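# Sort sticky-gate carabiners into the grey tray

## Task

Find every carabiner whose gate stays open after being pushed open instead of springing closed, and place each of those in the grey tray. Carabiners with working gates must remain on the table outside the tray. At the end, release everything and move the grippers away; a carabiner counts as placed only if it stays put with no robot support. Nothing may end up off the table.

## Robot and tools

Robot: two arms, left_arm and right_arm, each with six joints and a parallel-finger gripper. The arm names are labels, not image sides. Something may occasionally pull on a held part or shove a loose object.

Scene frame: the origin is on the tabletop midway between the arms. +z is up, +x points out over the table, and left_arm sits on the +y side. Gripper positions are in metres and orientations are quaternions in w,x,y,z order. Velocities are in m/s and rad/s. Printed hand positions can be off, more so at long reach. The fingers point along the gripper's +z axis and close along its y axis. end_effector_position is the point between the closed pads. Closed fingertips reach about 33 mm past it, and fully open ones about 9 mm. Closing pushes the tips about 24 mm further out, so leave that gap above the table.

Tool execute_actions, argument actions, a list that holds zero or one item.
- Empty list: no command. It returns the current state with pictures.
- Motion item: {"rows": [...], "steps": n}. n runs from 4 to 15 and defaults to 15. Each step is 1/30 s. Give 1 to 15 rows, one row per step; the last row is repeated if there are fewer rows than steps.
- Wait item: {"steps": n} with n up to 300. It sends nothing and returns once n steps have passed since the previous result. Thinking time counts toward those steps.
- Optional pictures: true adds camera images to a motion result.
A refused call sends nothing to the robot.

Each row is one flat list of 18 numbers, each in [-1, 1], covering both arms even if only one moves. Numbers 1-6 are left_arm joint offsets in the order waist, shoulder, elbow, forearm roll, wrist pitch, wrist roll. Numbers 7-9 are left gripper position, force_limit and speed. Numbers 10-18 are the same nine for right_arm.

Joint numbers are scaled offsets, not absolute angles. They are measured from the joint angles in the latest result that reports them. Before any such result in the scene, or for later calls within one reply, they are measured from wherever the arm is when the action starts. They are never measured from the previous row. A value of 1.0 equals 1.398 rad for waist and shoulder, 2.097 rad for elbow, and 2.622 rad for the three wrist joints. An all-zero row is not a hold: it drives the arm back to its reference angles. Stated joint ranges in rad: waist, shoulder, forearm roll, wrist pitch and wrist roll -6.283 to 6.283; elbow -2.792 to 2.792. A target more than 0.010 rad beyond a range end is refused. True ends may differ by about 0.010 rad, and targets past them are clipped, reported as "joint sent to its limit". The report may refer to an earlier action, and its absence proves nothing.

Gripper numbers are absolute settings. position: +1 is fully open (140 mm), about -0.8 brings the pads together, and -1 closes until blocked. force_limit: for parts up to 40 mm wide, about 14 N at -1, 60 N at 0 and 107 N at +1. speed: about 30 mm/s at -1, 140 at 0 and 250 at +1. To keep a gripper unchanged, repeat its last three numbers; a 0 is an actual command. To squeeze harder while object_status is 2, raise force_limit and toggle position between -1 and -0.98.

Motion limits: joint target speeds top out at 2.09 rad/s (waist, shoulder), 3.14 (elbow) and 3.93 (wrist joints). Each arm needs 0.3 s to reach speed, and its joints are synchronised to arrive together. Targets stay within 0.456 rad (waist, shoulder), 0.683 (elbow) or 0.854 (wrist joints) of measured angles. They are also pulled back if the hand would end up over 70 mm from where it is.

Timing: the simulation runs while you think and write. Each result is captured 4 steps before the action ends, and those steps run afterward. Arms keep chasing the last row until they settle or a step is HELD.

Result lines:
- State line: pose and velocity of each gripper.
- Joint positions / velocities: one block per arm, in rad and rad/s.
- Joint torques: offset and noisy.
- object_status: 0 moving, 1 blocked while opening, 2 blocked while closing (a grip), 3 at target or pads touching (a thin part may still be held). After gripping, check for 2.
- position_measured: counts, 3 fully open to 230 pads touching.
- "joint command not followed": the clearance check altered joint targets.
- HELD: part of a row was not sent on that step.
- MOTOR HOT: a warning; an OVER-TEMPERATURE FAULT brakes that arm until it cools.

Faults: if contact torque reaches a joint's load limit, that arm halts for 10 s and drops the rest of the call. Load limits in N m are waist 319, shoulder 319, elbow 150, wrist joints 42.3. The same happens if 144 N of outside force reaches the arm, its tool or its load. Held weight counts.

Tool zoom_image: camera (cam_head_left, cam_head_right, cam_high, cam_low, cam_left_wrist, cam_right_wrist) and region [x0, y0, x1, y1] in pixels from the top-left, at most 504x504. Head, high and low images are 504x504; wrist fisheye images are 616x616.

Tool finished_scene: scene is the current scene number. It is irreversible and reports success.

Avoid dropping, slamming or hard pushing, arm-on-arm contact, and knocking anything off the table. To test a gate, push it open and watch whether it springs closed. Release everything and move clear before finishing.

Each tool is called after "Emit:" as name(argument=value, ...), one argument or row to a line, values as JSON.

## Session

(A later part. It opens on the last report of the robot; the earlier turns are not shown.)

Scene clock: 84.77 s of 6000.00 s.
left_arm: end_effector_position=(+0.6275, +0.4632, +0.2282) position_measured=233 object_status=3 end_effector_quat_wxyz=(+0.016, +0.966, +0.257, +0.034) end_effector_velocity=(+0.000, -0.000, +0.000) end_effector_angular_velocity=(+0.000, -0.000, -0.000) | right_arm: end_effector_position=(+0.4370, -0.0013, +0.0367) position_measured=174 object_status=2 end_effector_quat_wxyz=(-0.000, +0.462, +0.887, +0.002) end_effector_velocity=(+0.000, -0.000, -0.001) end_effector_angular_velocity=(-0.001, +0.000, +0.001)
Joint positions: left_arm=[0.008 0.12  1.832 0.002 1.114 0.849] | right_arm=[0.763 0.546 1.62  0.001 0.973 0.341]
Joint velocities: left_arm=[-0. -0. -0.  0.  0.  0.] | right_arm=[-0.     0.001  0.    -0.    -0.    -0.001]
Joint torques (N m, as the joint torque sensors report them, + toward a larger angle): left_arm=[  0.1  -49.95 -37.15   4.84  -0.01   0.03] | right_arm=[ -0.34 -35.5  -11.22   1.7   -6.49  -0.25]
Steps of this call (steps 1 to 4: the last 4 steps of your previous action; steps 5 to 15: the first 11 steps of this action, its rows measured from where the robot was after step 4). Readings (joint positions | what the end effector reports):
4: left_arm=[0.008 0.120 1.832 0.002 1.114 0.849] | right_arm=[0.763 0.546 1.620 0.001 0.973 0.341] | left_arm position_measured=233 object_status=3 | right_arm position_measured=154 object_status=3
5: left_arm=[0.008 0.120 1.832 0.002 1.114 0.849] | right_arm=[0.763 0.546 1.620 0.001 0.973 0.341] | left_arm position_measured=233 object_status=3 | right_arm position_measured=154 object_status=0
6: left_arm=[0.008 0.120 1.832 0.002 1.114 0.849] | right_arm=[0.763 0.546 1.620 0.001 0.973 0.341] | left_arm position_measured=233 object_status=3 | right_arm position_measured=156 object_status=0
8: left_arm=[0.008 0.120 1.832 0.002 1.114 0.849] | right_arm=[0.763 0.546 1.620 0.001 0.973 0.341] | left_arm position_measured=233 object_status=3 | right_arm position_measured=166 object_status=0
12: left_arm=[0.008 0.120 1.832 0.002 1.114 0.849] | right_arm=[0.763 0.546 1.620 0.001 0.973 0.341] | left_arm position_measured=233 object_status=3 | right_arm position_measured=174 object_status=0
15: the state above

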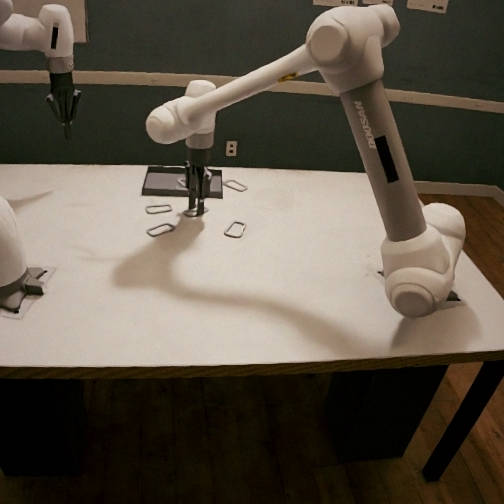

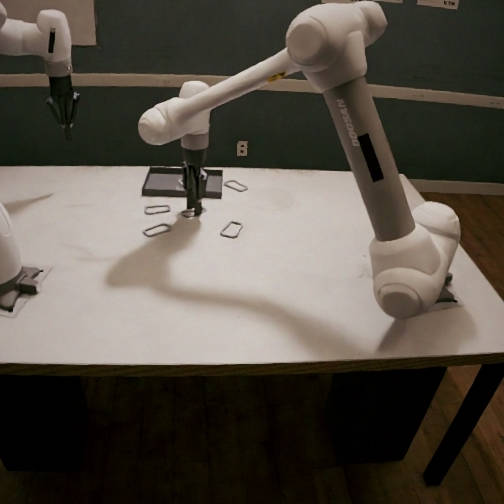

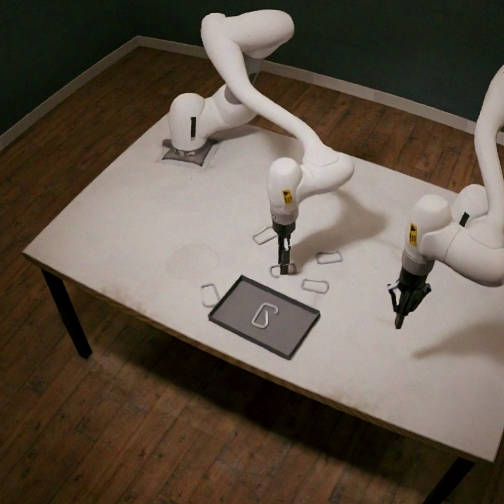

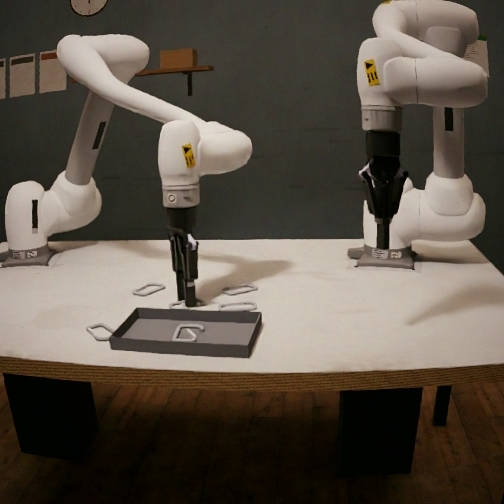

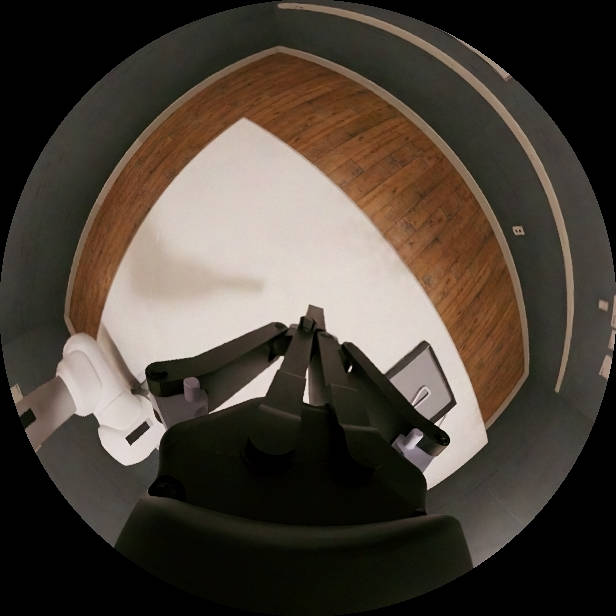

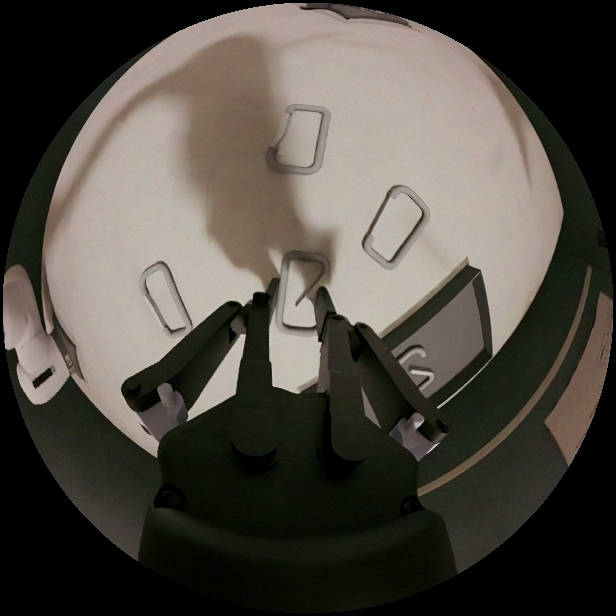

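Emit:
execute_actions(
  actions=[
    {"rows":[[0,0,0,0,0,0,-1,0,0,0,-0.002,-0.001,0,0.002,0,-0.4,-0.2,0],[0,0,0,0,0,0,-1,0,0,0,-0.002,-0.001,0,0.002,0,0.3,-0.2,0]],"steps":12},
  ],
  pictures=true,
)

Emit:
zoom_image(
  camera="cam_right_wrist",
  region=[180,180,440,440],
)

Scene clock: 85.70 s of 6000.00 s.
left_arm: end_effector_position=(+0.6275, +0.4632, +0.2282) position_measured=233 object_status=3 end_effector_quat_wxyz=(+0.016, +0.966, +0.257, +0.034) end_effector_velocity=(-0.000, +0.001, +0.000) end_effector_angular_velocity=(+0.000, -0.001, +0.001) | right_arm: end_effector_position=(+0.4369, -0.0014, +0.0394) position_measured=133 object_status=0 end_effector_quat_wxyz=(-0.000, +0.462, +0.887, +0.001) end_effector_velocity=(+0.001, +0.001, +0.005) end_effector_angular_velocity=(+0.003, -0.002, -0.000)
Joint positions: left_arm=[0.008 0.12  1.832 0.002 1.114 0.849] | right_arm=[0.763 0.543 1.618 0.001 0.978 0.341]
Joint velocities: left_arm=[ 0.001 -0.001  0.     0.     0.     0.   ] | right_arm=[-0.    -0.004 -0.003  0.001  0.004 -0.   ]
Joint torques (N m, as the joint torque sensors report them, + toward a larger angle): left_arm=[  0.04 -49.5  -37.39   4.94   0.04   0.04] | right_arm=[  3.48 -87.7  -33.93   3.83  -0.31  -0.34]
Steps of this call (steps 1 to 4: the last 4 steps of your previous action; steps 5 to 15: the robot went on to your last target; steps 16 to 20: nothing new was sent; steps 21 to 28: the first 8 steps of this action). Readings (joint positions | what the end effector reports):
21: left_arm=[0.008 0.120 1.832 0.002 1.114 0.849] | right_arm=[0.763 0.546 1.620 0.001 0.973 0.341] | left_arm position_measured=233 object_status=3 | right_arm position_measured=174 object_status=2
22: left_arm=[0.008 0.120 1.832 0.002 1.114 0.849] | right_arm=[0.763 0.545 1.620 0.001 0.974 0.341] | left_arm position_measured=233 object_status=3 | right_arm position_measured=174 object_status=0
24: left_arm=[0.008 0.120 1.832 0.002 1.114 0.849] | right_arm=[0.763 0.544 1.619 0.001 0.976 0.341] | left_arm position_measured=233 object_status=3 | right_arm position_measured=163 object_status=0
28: the state above

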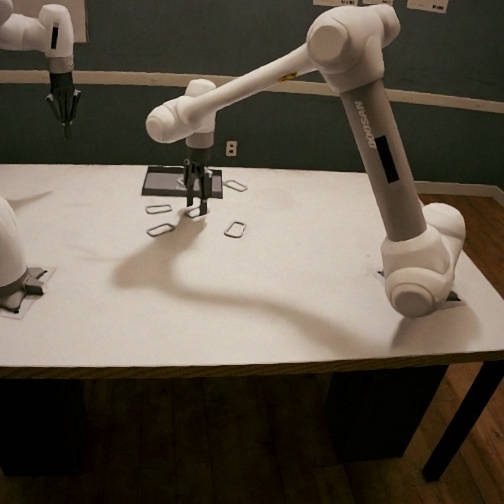

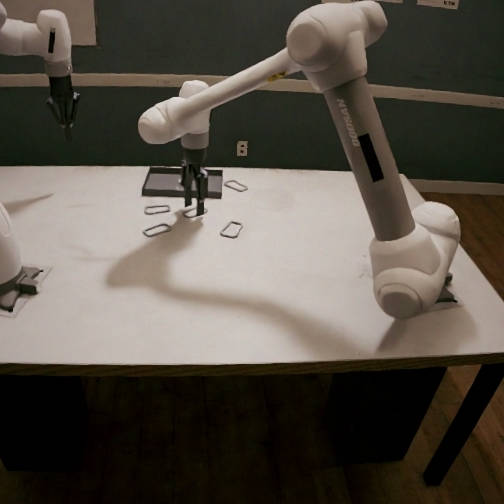

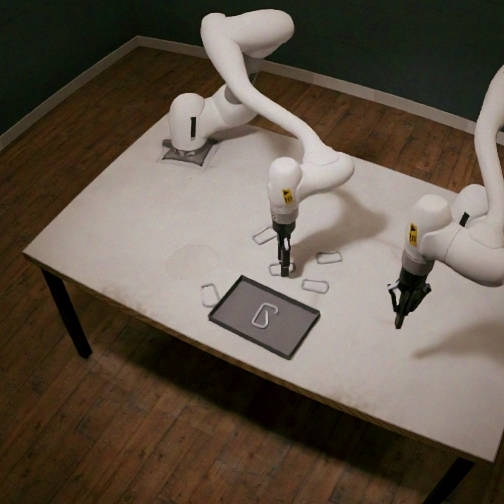

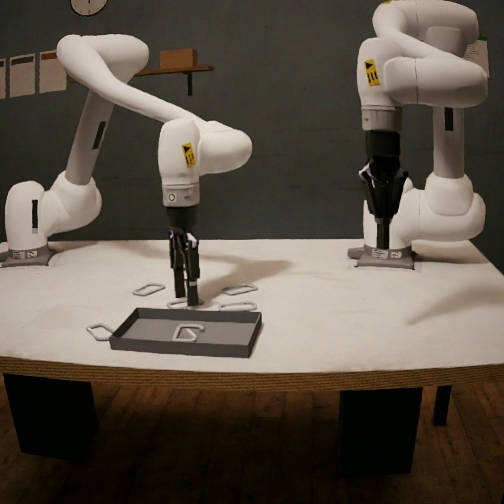

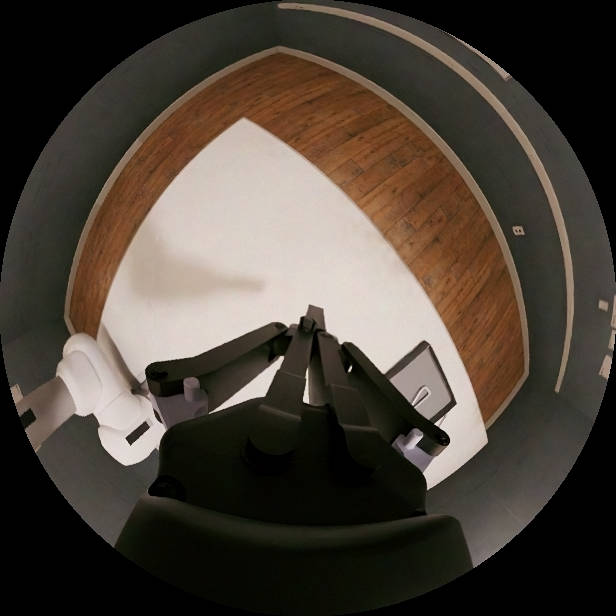

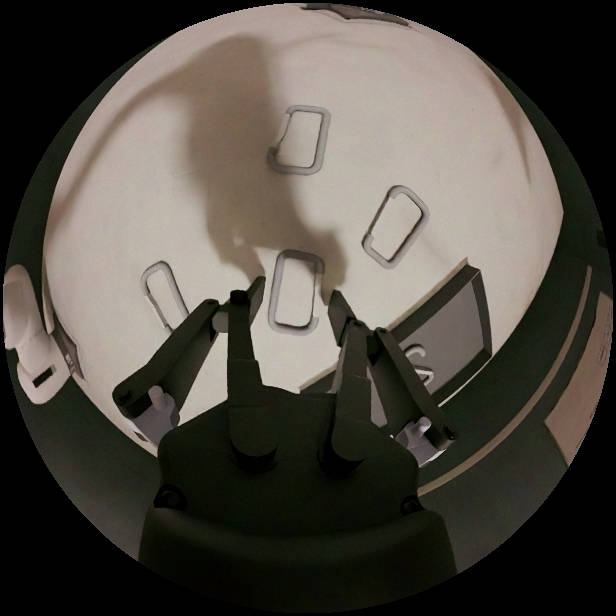

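Region (180, 180, 440, 440) of cam_right_wrist's 616x616 image, scaled by 1.938, with more detail than that image has.

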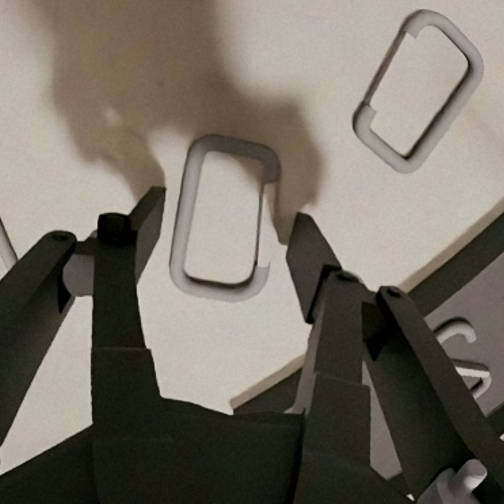

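Emit:
execute_actions(
  actions=[
    {"rows":[[0,0,0,0,0,0,-1,0,0,0,-0.012,-0.006,0,0.012,0,0.3,-0.2,0],[0,0,0,0,0,0,-1,0,0,0,-0.012,-0.006,0,0.012,0,0.3,-0.2,0],[0,0,0,0,0,0,-1,0,0,0,-0.012,-0.006,0,0.012,0,0.3,-0.2,0],[0,0,0,0,0,0,-1,0,0,0,-0.012,-0.006,0,0.012,0,0.3,-0.2,0],[0,0,0,0,0,0,-1,0,0,0.0594,0.0894,-0.1235,0,0.0515,0.179,0.3,-0.2,0]],"steps":15},
  ],
)

Emit:
execute_actions(
  actions=[
    {"steps":12},
  ],
  pictures=true,
)

Emit:
zoom_image(
  camera="cam_right_wrist",
  region=[180,180,440,440],
)

Scene clock: 86.50 s of 6000.00 s.
left_arm: end_effector_position=(+0.6275, +0.4632, +0.2282) position_measured=233 object_status=3 end_effector_quat_wxyz=(+0.016, +0.966, +0.257, +0.034) end_effector_velocity=(-0.000, -0.001, +0.001) end_effector_angular_velocity=(+0.000, -0.001, -0.004) | right_arm: end_effector_position=(+0.4378, +0.0556, +0.0606) position_measured=91 object_status=3 end_effector_quat_wxyz=(-0.000, +0.541, +0.841, +0.001) end_effector_velocity=(-0.019, +0.385, -0.014) end_effector_angular_velocity=(-0.011, +0.010, -1.231)
Joint positions: left_arm=[0.008 0.12  1.832 0.002 1.114 0.849] | right_arm=[0.802 0.593 1.489 0.001 1.058 0.562]
Joint velocities: left_arm=[-0.002 -0.001  0.     0.001 -0.     0.002] | right_arm=[ 0.272  0.47  -0.776  0.     0.32   1.502]
Joint torques (N m, as the joint torque sensors report them, + toward a larger angle): left_arm=[ -0.36 -50.37 -37.13   4.97  -0.07   0.05] | right_arm=[   0.06 -105.6   -35.93    4.08    0.3    -0.15]
Steps of this call (steps 1 to 4: the last 4 steps of your previous action; steps 5 to 13: the robot went on to your last target; steps 14 to 24: the first 11 steps of this action). Readings (joint positions | what the end effector reports):
14: left_arm=[0.008 0.120 1.832 0.002 1.114 0.849] | right_arm=[0.763 0.543 1.618 0.001 0.978 0.341] | left_arm position_measured=233 object_status=3 | right_arm position_measured=91 object_status=3
15: left_arm=[0.008 0.120 1.832 0.002 1.114 0.849] | right_arm=[0.763 0.540 1.616 0.001 0.984 0.341] | left_arm position_measured=233 object_status=3 | right_arm position_measured=91 object_status=3
17: left_arm=[0.008 0.120 1.832 0.002 1.114 0.849] | right_arm=[0.763 0.531 1.609 0.001 1.000 0.341] | left_arm position_measured=233 object_status=3 | right_arm position_measured=91 object_status=3
21: left_arm=[0.008 0.120 1.832 0.002 1.114 0.849] | right_arm=[0.774 0.545 1.571 0.001 1.025 0.404] | left_arm position_measured=233 object_status=3 | right_arm position_measured=91 object_status=3
24: the state above

Scene clock: 86.90 s of 6000.00 s.
left_arm: end_effector_position=(+0.6275, +0.4632, +0.2282) position_measured=233 object_status=3 end_effector_quat_wxyz=(+0.016, +0.966, +0.257, +0.034) end_effector_velocity=(-0.000, -0.000, -0.000) end_effector_angular_velocity=(-0.001, +0.001, +0.002) | right_arm: end_effector_position=(+0.4321, +0.1182, +0.0602) position_measured=91 object_status=3 end_effector_quat_wxyz=(-0.000, +0.623, +0.782, +0.001) end_effector_velocity=(-0.000, +0.002, +0.000) end_effector_angular_velocity=(+0.000, +0.000, -0.009)
Joint positions: left_arm=[0.008 0.12  1.832 0.002 1.114 0.849] | right_arm=[0.846 0.668 1.36  0.001 1.113 0.81 ]
Joint velocities: left_arm=[-0.     0.001  0.    -0.001 -0.    -0.001] | right_arm=[ 0.002  0.003 -0.005  0.     0.002  0.01 ]
Joint torques (N m, as the joint torque sensors report them, + toward a larger angle): left_arm=[  0.55 -50.28 -36.98   4.92  -0.01   0.  ] | right_arm=[   4.17 -105.67  -35.55    4.02    0.02   -0.33]
Kept back: nothing.
Steps of this call (steps 1 to 4: the last 4 steps of your previous action; steps 5 to 12: the robot went on to your last target). Readings (joint positions | what the end effector reports):
1: left_arm=[0.008 0.120 1.832 0.002 1.114 0.849] | right_arm=[0.811 0.608 1.463 0.001 1.069 0.612] | left_arm position_measured=233 object_status=3 | right_arm position_measured=91 object_status=3
2: left_arm=[0.008 0.120 1.832 0.002 1.114 0.849] | right_arm=[0.820 0.623 1.437 0.001 1.080 0.661] | left_arm position_measured=233 object_status=3 | right_arm position_measured=91 object_status=3
4: left_arm=[0.008 0.120 1.832 0.002 1.114 0.849] | right_arm=[0.834 0.648 1.394 0.001 1.098 0.743] | left_arm position_measured=233 object_status=3 | right_arm position_measured=91 object_status=3
8: left_arm=[0.008 0.120 1.832 0.002 1.114 0.849] | right_arm=[0.846 0.667 1.362 0.001 1.112 0.806] | left_arm position_measured=233 object_status=3 | right_arm position_measured=91 object_status=3
12: the state above

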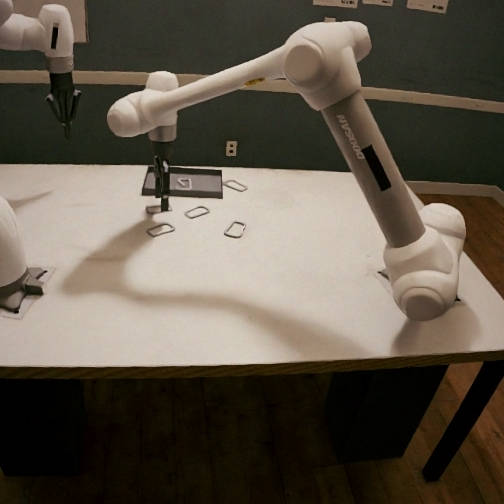

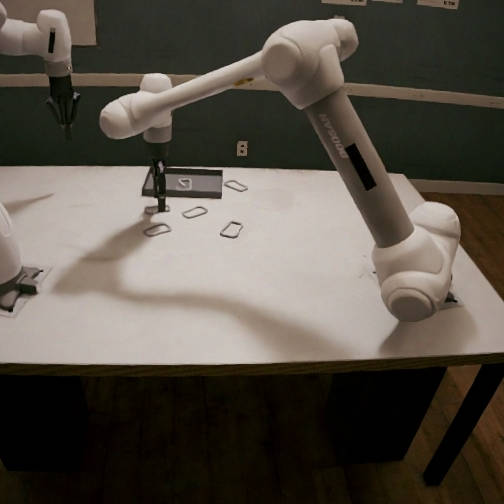

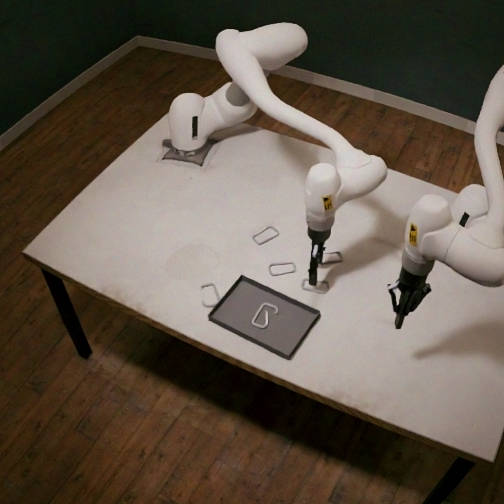

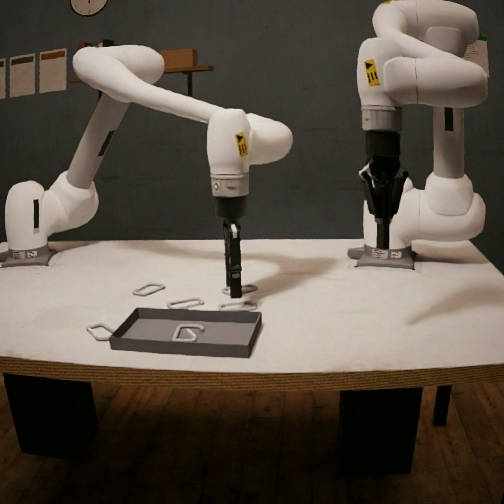

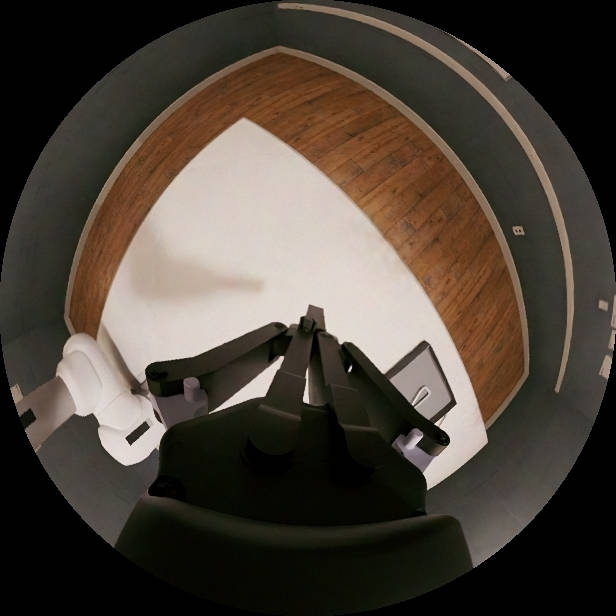

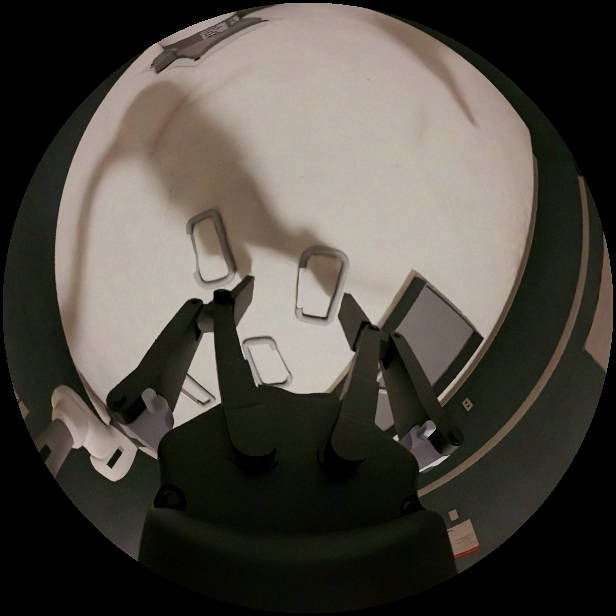

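Region (180, 180, 440, 440) of cam_right_wrist's 616x616 image, scaled by 1.938, with more detail than that image has.

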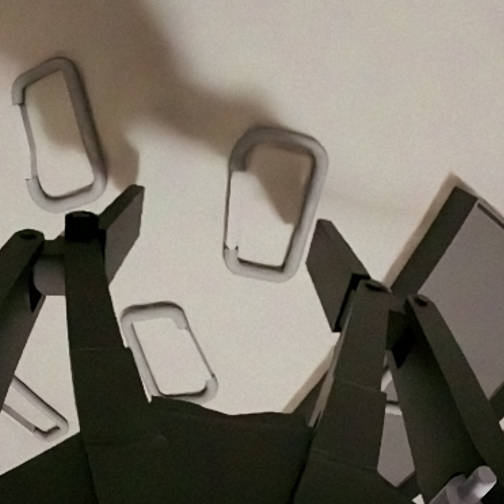

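Emit:
execute_actions(
  actions=[
    {"rows":[[0,0,0,0,0,0,-1,0,0,-0.010,0.0265,-0.0167,0,-0.001,-0.005,0.3,-0.2,0]],"steps":15},
  ],
  pictures=true,
)

Emit:
zoom_image(
  camera="cam_right_wrist",
  region=[200,200,400,400],
)

Scene clock: 87.77 s of 6000.00 s.
left_arm: end_effector_position=(+0.6275, +0.4632, +0.2282) position_measured=233 object_status=3 end_effector_quat_wxyz=(+0.016, +0.966, +0.257, +0.034) end_effector_velocity=(+0.000, +0.000, +0.000) end_effector_angular_velocity=(+0.000, -0.000, +0.001) | right_arm: end_effector_position=(+0.4518, +0.1271, +0.0448) position_measured=91 object_status=3 end_effector_quat_wxyz=(-0.000, +0.624, +0.782, +0.001) end_effector_velocity=(+0.004, +0.001, -0.004) end_effector_angular_velocity=(-0.001, +0.000, -0.000)
Joint positions: left_arm=[0.008 0.12  1.832 0.002 1.114 0.849] | right_arm=[0.832 0.705 1.325 0.001 1.11  0.797]
Joint velocities: left_arm=[ 0.001 -0.    -0.     0.     0.     0.   ] | right_arm=[-0.003  0.007 -0.005 -0.001 -0.    -0.002]
Joint torques (N m, as the joint torque sensors report them, + toward a larger angle): left_arm=[  0.2  -49.7  -37.16   4.94  -0.05   0.  ] | right_arm=[   2.14 -104.69  -35.44    4.18   -0.08   -0.36]
Steps of this call (steps 1 to 15: the robot went on to your last target; steps 16 to 26: the first 11 steps of this action). Readings (joint positions | what the end effector reports):
16: left_arm=[0.008 0.120 1.832 0.002 1.114 0.849] | right_arm=[0.846 0.668 1.359 0.001 1.113 0.810] | left_arm position_measured=233 object_status=3 | right_arm position_measured=91 object_status=3
17: left_arm=[0.008 0.120 1.832 0.002 1.114 0.849] | right_arm=[0.845 0.672 1.356 0.001 1.113 0.810] | left_arm position_measured=233 object_status=3 | right_arm position_measured=91 object_status=3
19: left_arm=[0.008 0.120 1.832 0.002 1.114 0.849] | right_arm=[0.838 0.691 1.338 0.001 1.111 0.803] | left_arm position_measured=233 object_status=3 | right_arm position_measured=91 object_status=3
23: left_arm=[0.008 0.120 1.832 0.002 1.114 0.849] | right_arm=[0.833 0.704 1.326 0.001 1.110 0.797] | left_arm position_measured=233 object_status=3 | right_arm position_measured=91 object_status=3
26: the state above

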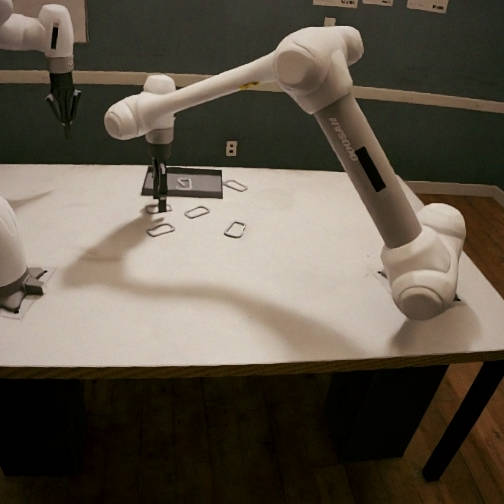

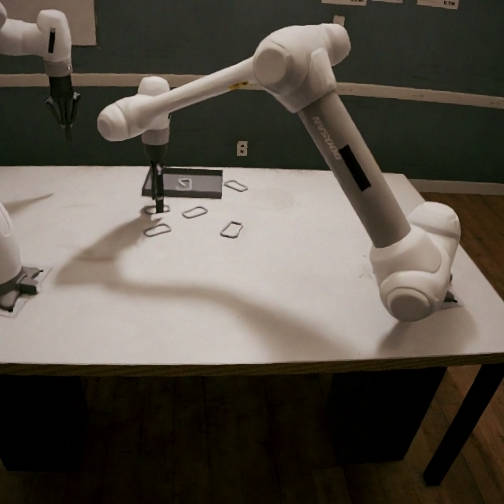

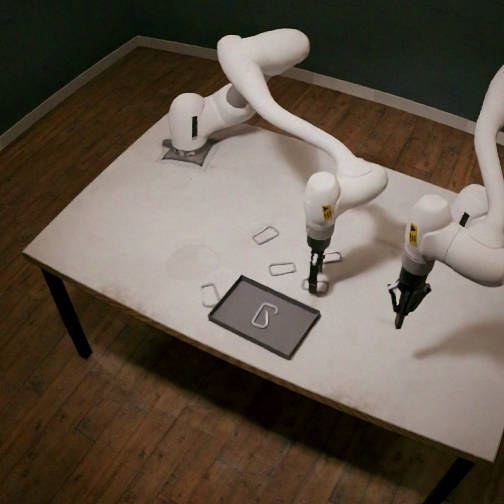

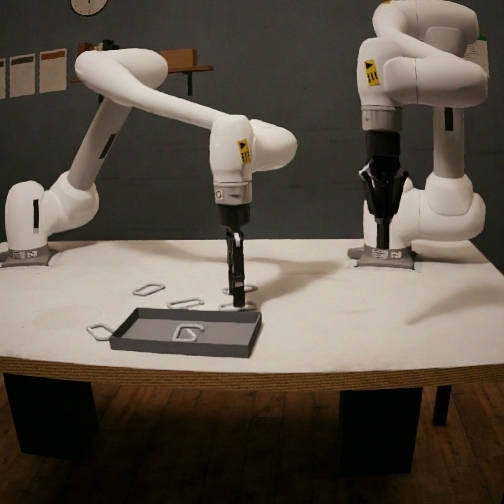

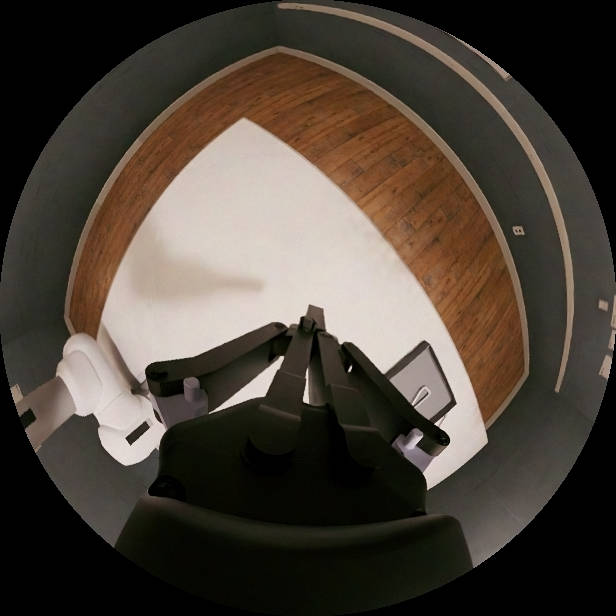

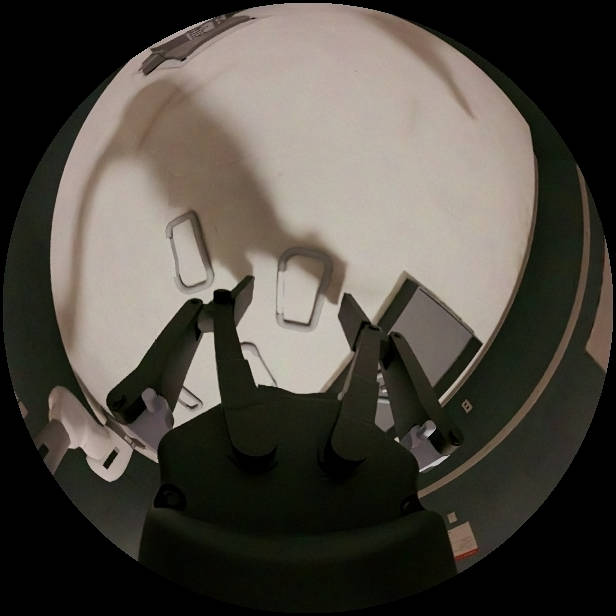

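Region (200, 200, 400, 400) of cam_right_wrist's 616x616 image, scaled by 2.520, with more detail than that image has.

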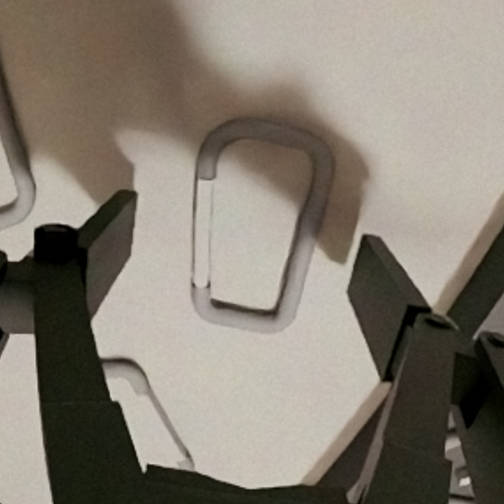

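Emit:
execute_actions(
  actions=[
    {"rows":[[0,0,0,0,0,0,-1,0,0,-0.002,0.0055,0.0028,0,-0.0055,0,0.3,-0.2,0],[0,0,0,0,0,0,-1,0,0,-0.002,0.0055,0.0028,0,-0.0055,0,0.3,-0.2,0],[0,0,0,0,0,0,-1,0,0,-0.002,0.0055,0.0028,0,-0.0055,0,0.3,-0.2,0],[0,0,0,0,0,0,-1,0,0,-0.002,0.0055,0.0028,0,-0.0055,0,0.3,-0.2,0],[0,0,0,0,0,0,-1,0,0,-0.002,0.0055,0.0028,0,-0.0055,0,0.3,-0.2,0],[0,0,0,0,0,0,-1,0,0,-0.002,0.0055,0.0028,0,-0.0055,0,-0.2,-0.2,-0.5]],"steps":15},
  ],
)

Emit:
execute_actions(
  actions=[
    {"steps":8},
  ],
  pictures=true,
)

Emit:
zoom_image(
  camera="cam_right_wrist",
  region=[200,200,400,400],
)

Scene clock: 88.37 s of 6000.00 s.
left_arm: end_effector_position=(+0.6275, +0.4632, +0.2282) position_measured=233 object_status=3 end_effector_quat_wxyz=(+0.016, +0.966, +0.257, +0.034) end_effector_velocity=(-0.000, -0.000, +0.000) end_effector_angular_velocity=(-0.001, +0.000, +0.003) | right_arm: end_effector_position=(+0.4542, +0.1263, +0.0350) position_measured=111 object_status=0 end_effector_quat_wxyz=(-0.001, +0.625, +0.781, +0.001) end_effector_velocity=(-0.000, +0.000, -0.002) end_effector_angular_velocity=(+0.000, +0.000, +0.001)
Joint positions: left_arm=[0.008 0.12  1.832 0.002 1.114 0.849] | right_arm=[0.83  0.712 1.331 0.001 1.096 0.797]
Joint velocities: left_arm=[ 0.    -0.    -0.    -0.001  0.    -0.002] | right_arm=[ 0.     0.002  0.     0.    -0.002 -0.001]
Joint torques (N m, as the joint torque sensors report them, + toward a larger angle): left_arm=[ -0.26 -50.04 -37.23   5.1   -0.04   0.08] | right_arm=[   3.94 -107.56  -35.24    3.97   -0.13   -0.12]
Steps of this call (steps 1 to 4: the last 4 steps of your previous action; steps 5 to 7: the robot went on to your last target; steps 8 to 18: the first 11 steps of this action). Readings (joint positions | what the end effector reports):
8: left_arm=[0.008 0.120 1.832 0.002 1.114 0.849] | right_arm=[0.832 0.705 1.325 0.001 1.110 0.797] | left_arm position_measured=233 object_status=3 | right_arm position_measured=91 object_status=3
9: left_arm=[0.008 0.120 1.832 0.002 1.114 0.849] | right_arm=[0.832 0.706 1.325 0.001 1.106 0.797] | left_arm position_measured=233 object_status=3 | right_arm position_measured=91 object_status=3
11: left_arm=[0.008 0.120 1.832 0.002 1.114 0.849] | right_arm=[0.830 0.710 1.329 0.001 1.100 0.797] | left_arm position_measured=233 object_status=3 | right_arm position_measured=91 object_status=3
15: left_arm=[0.008 0.120 1.832 0.002 1.114 0.849] | right_arm=[0.830 0.712 1.330 0.001 1.096 0.797] | left_arm position_measured=233 object_status=3 | right_arm position_measured=97 object_status=0
18: the state above

Scene clock: 88.63 s of 6000.00 s.
left_arm: end_effector_position=(+0.6275, +0.4632, +0.2282) position_measured=233 object_status=3 end_effector_quat_wxyz=(+0.016, +0.966, +0.257, +0.034) end_effector_velocity=(-0.000, -0.001, -0.001) end_effector_angular_velocity=(-0.000, +0.001, -0.000) | right_arm: end_effector_position=(+0.4543, +0.1263, +0.0349) position_measured=148 object_status=0 end_effector_quat_wxyz=(-0.001, +0.625, +0.781, +0.001) end_effector_velocity=(+0.001, +0.000, +0.002) end_effector_angular_velocity=(+0.002, -0.002, -0.001)
Joint positions: left_arm=[0.008 0.12  1.832 0.002 1.114 0.849] | right_arm=[0.83  0.712 1.331 0.001 1.096 0.797]
Joint velocities: left_arm=[-0.002  0.001  0.    -0.    -0.    -0.001] | right_arm=[-0.001 -0.001 -0.001 -0.    -0.001  0.001]
Joint torques (N m, as the joint torque sensors report them, + toward a larger angle): left_arm=[ -0.36 -49.25 -37.01   4.96  -0.1   -0.03] | right_arm=[   5.12 -103.61  -33.86    3.96    0.33   -0.23]
Kept back: nothing.
Steps of this call (steps 1 to 4: the last 4 steps of your previous action; steps 5 to 8: the robot went on to your last target). Readings (joint positions | what the end effector reports):
1: left_arm=[0.008 0.120 1.832 0.002 1.114 0.849] | right_arm=[0.830 0.712 1.331 0.001 1.096 0.797] | left_arm position_measured=233 object_status=3 | right_arm position_measured=116 object_status=0
2: left_arm=[0.008 0.120 1.832 0.002 1.114 0.849] | right_arm=[0.830 0.712 1.331 0.001 1.096 0.797] | left_arm position_measured=233 object_status=3 | right_arm position_measured=120 object_status=0
4: left_arm=[0.008 0.120 1.832 0.002 1.114 0.849] | right_arm=[0.830 0.712 1.331 0.001 1.096 0.797] | left_arm position_measured=233 object_status=3 | right_arm position_measured=129 object_status=0
8: the state above

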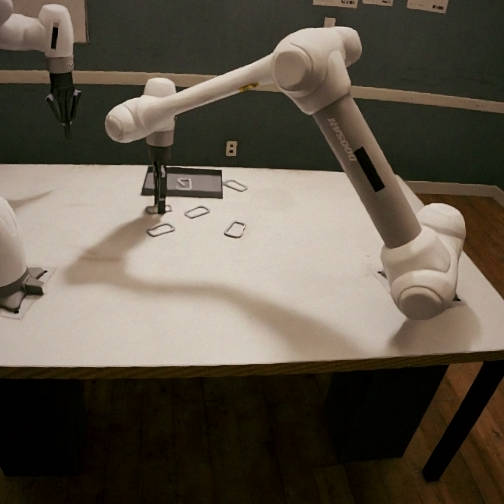

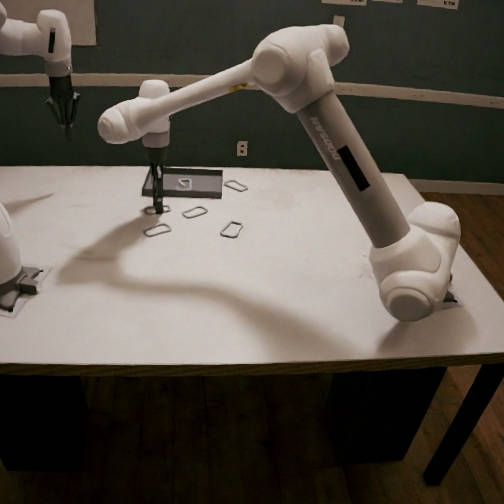

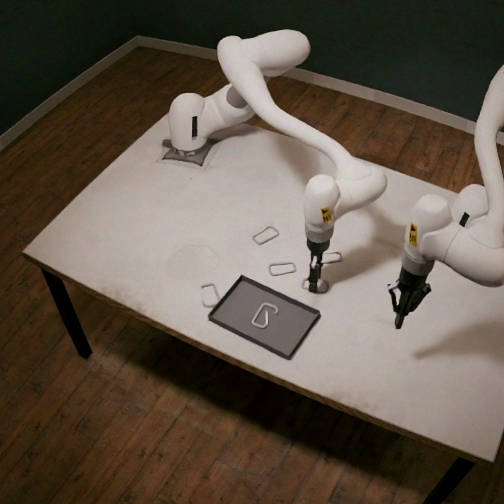

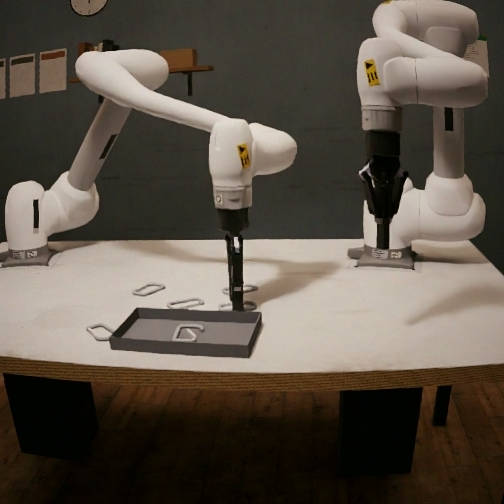

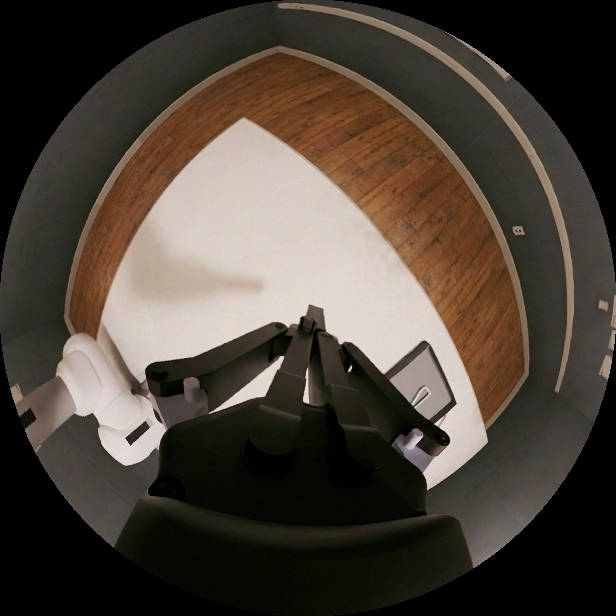

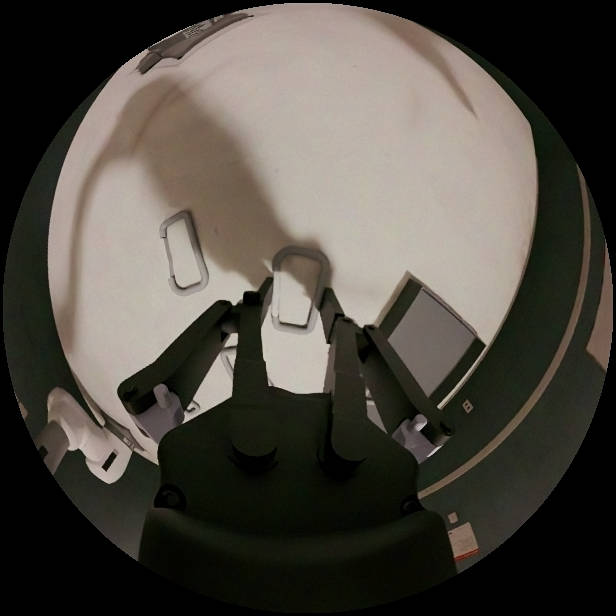

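Region (200, 200, 400, 400) of cam_right_wrist's 616x616 image, scaled by 2.520, with more detail than that image has.

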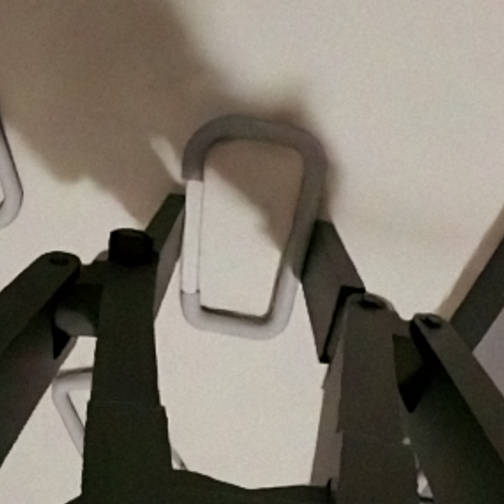

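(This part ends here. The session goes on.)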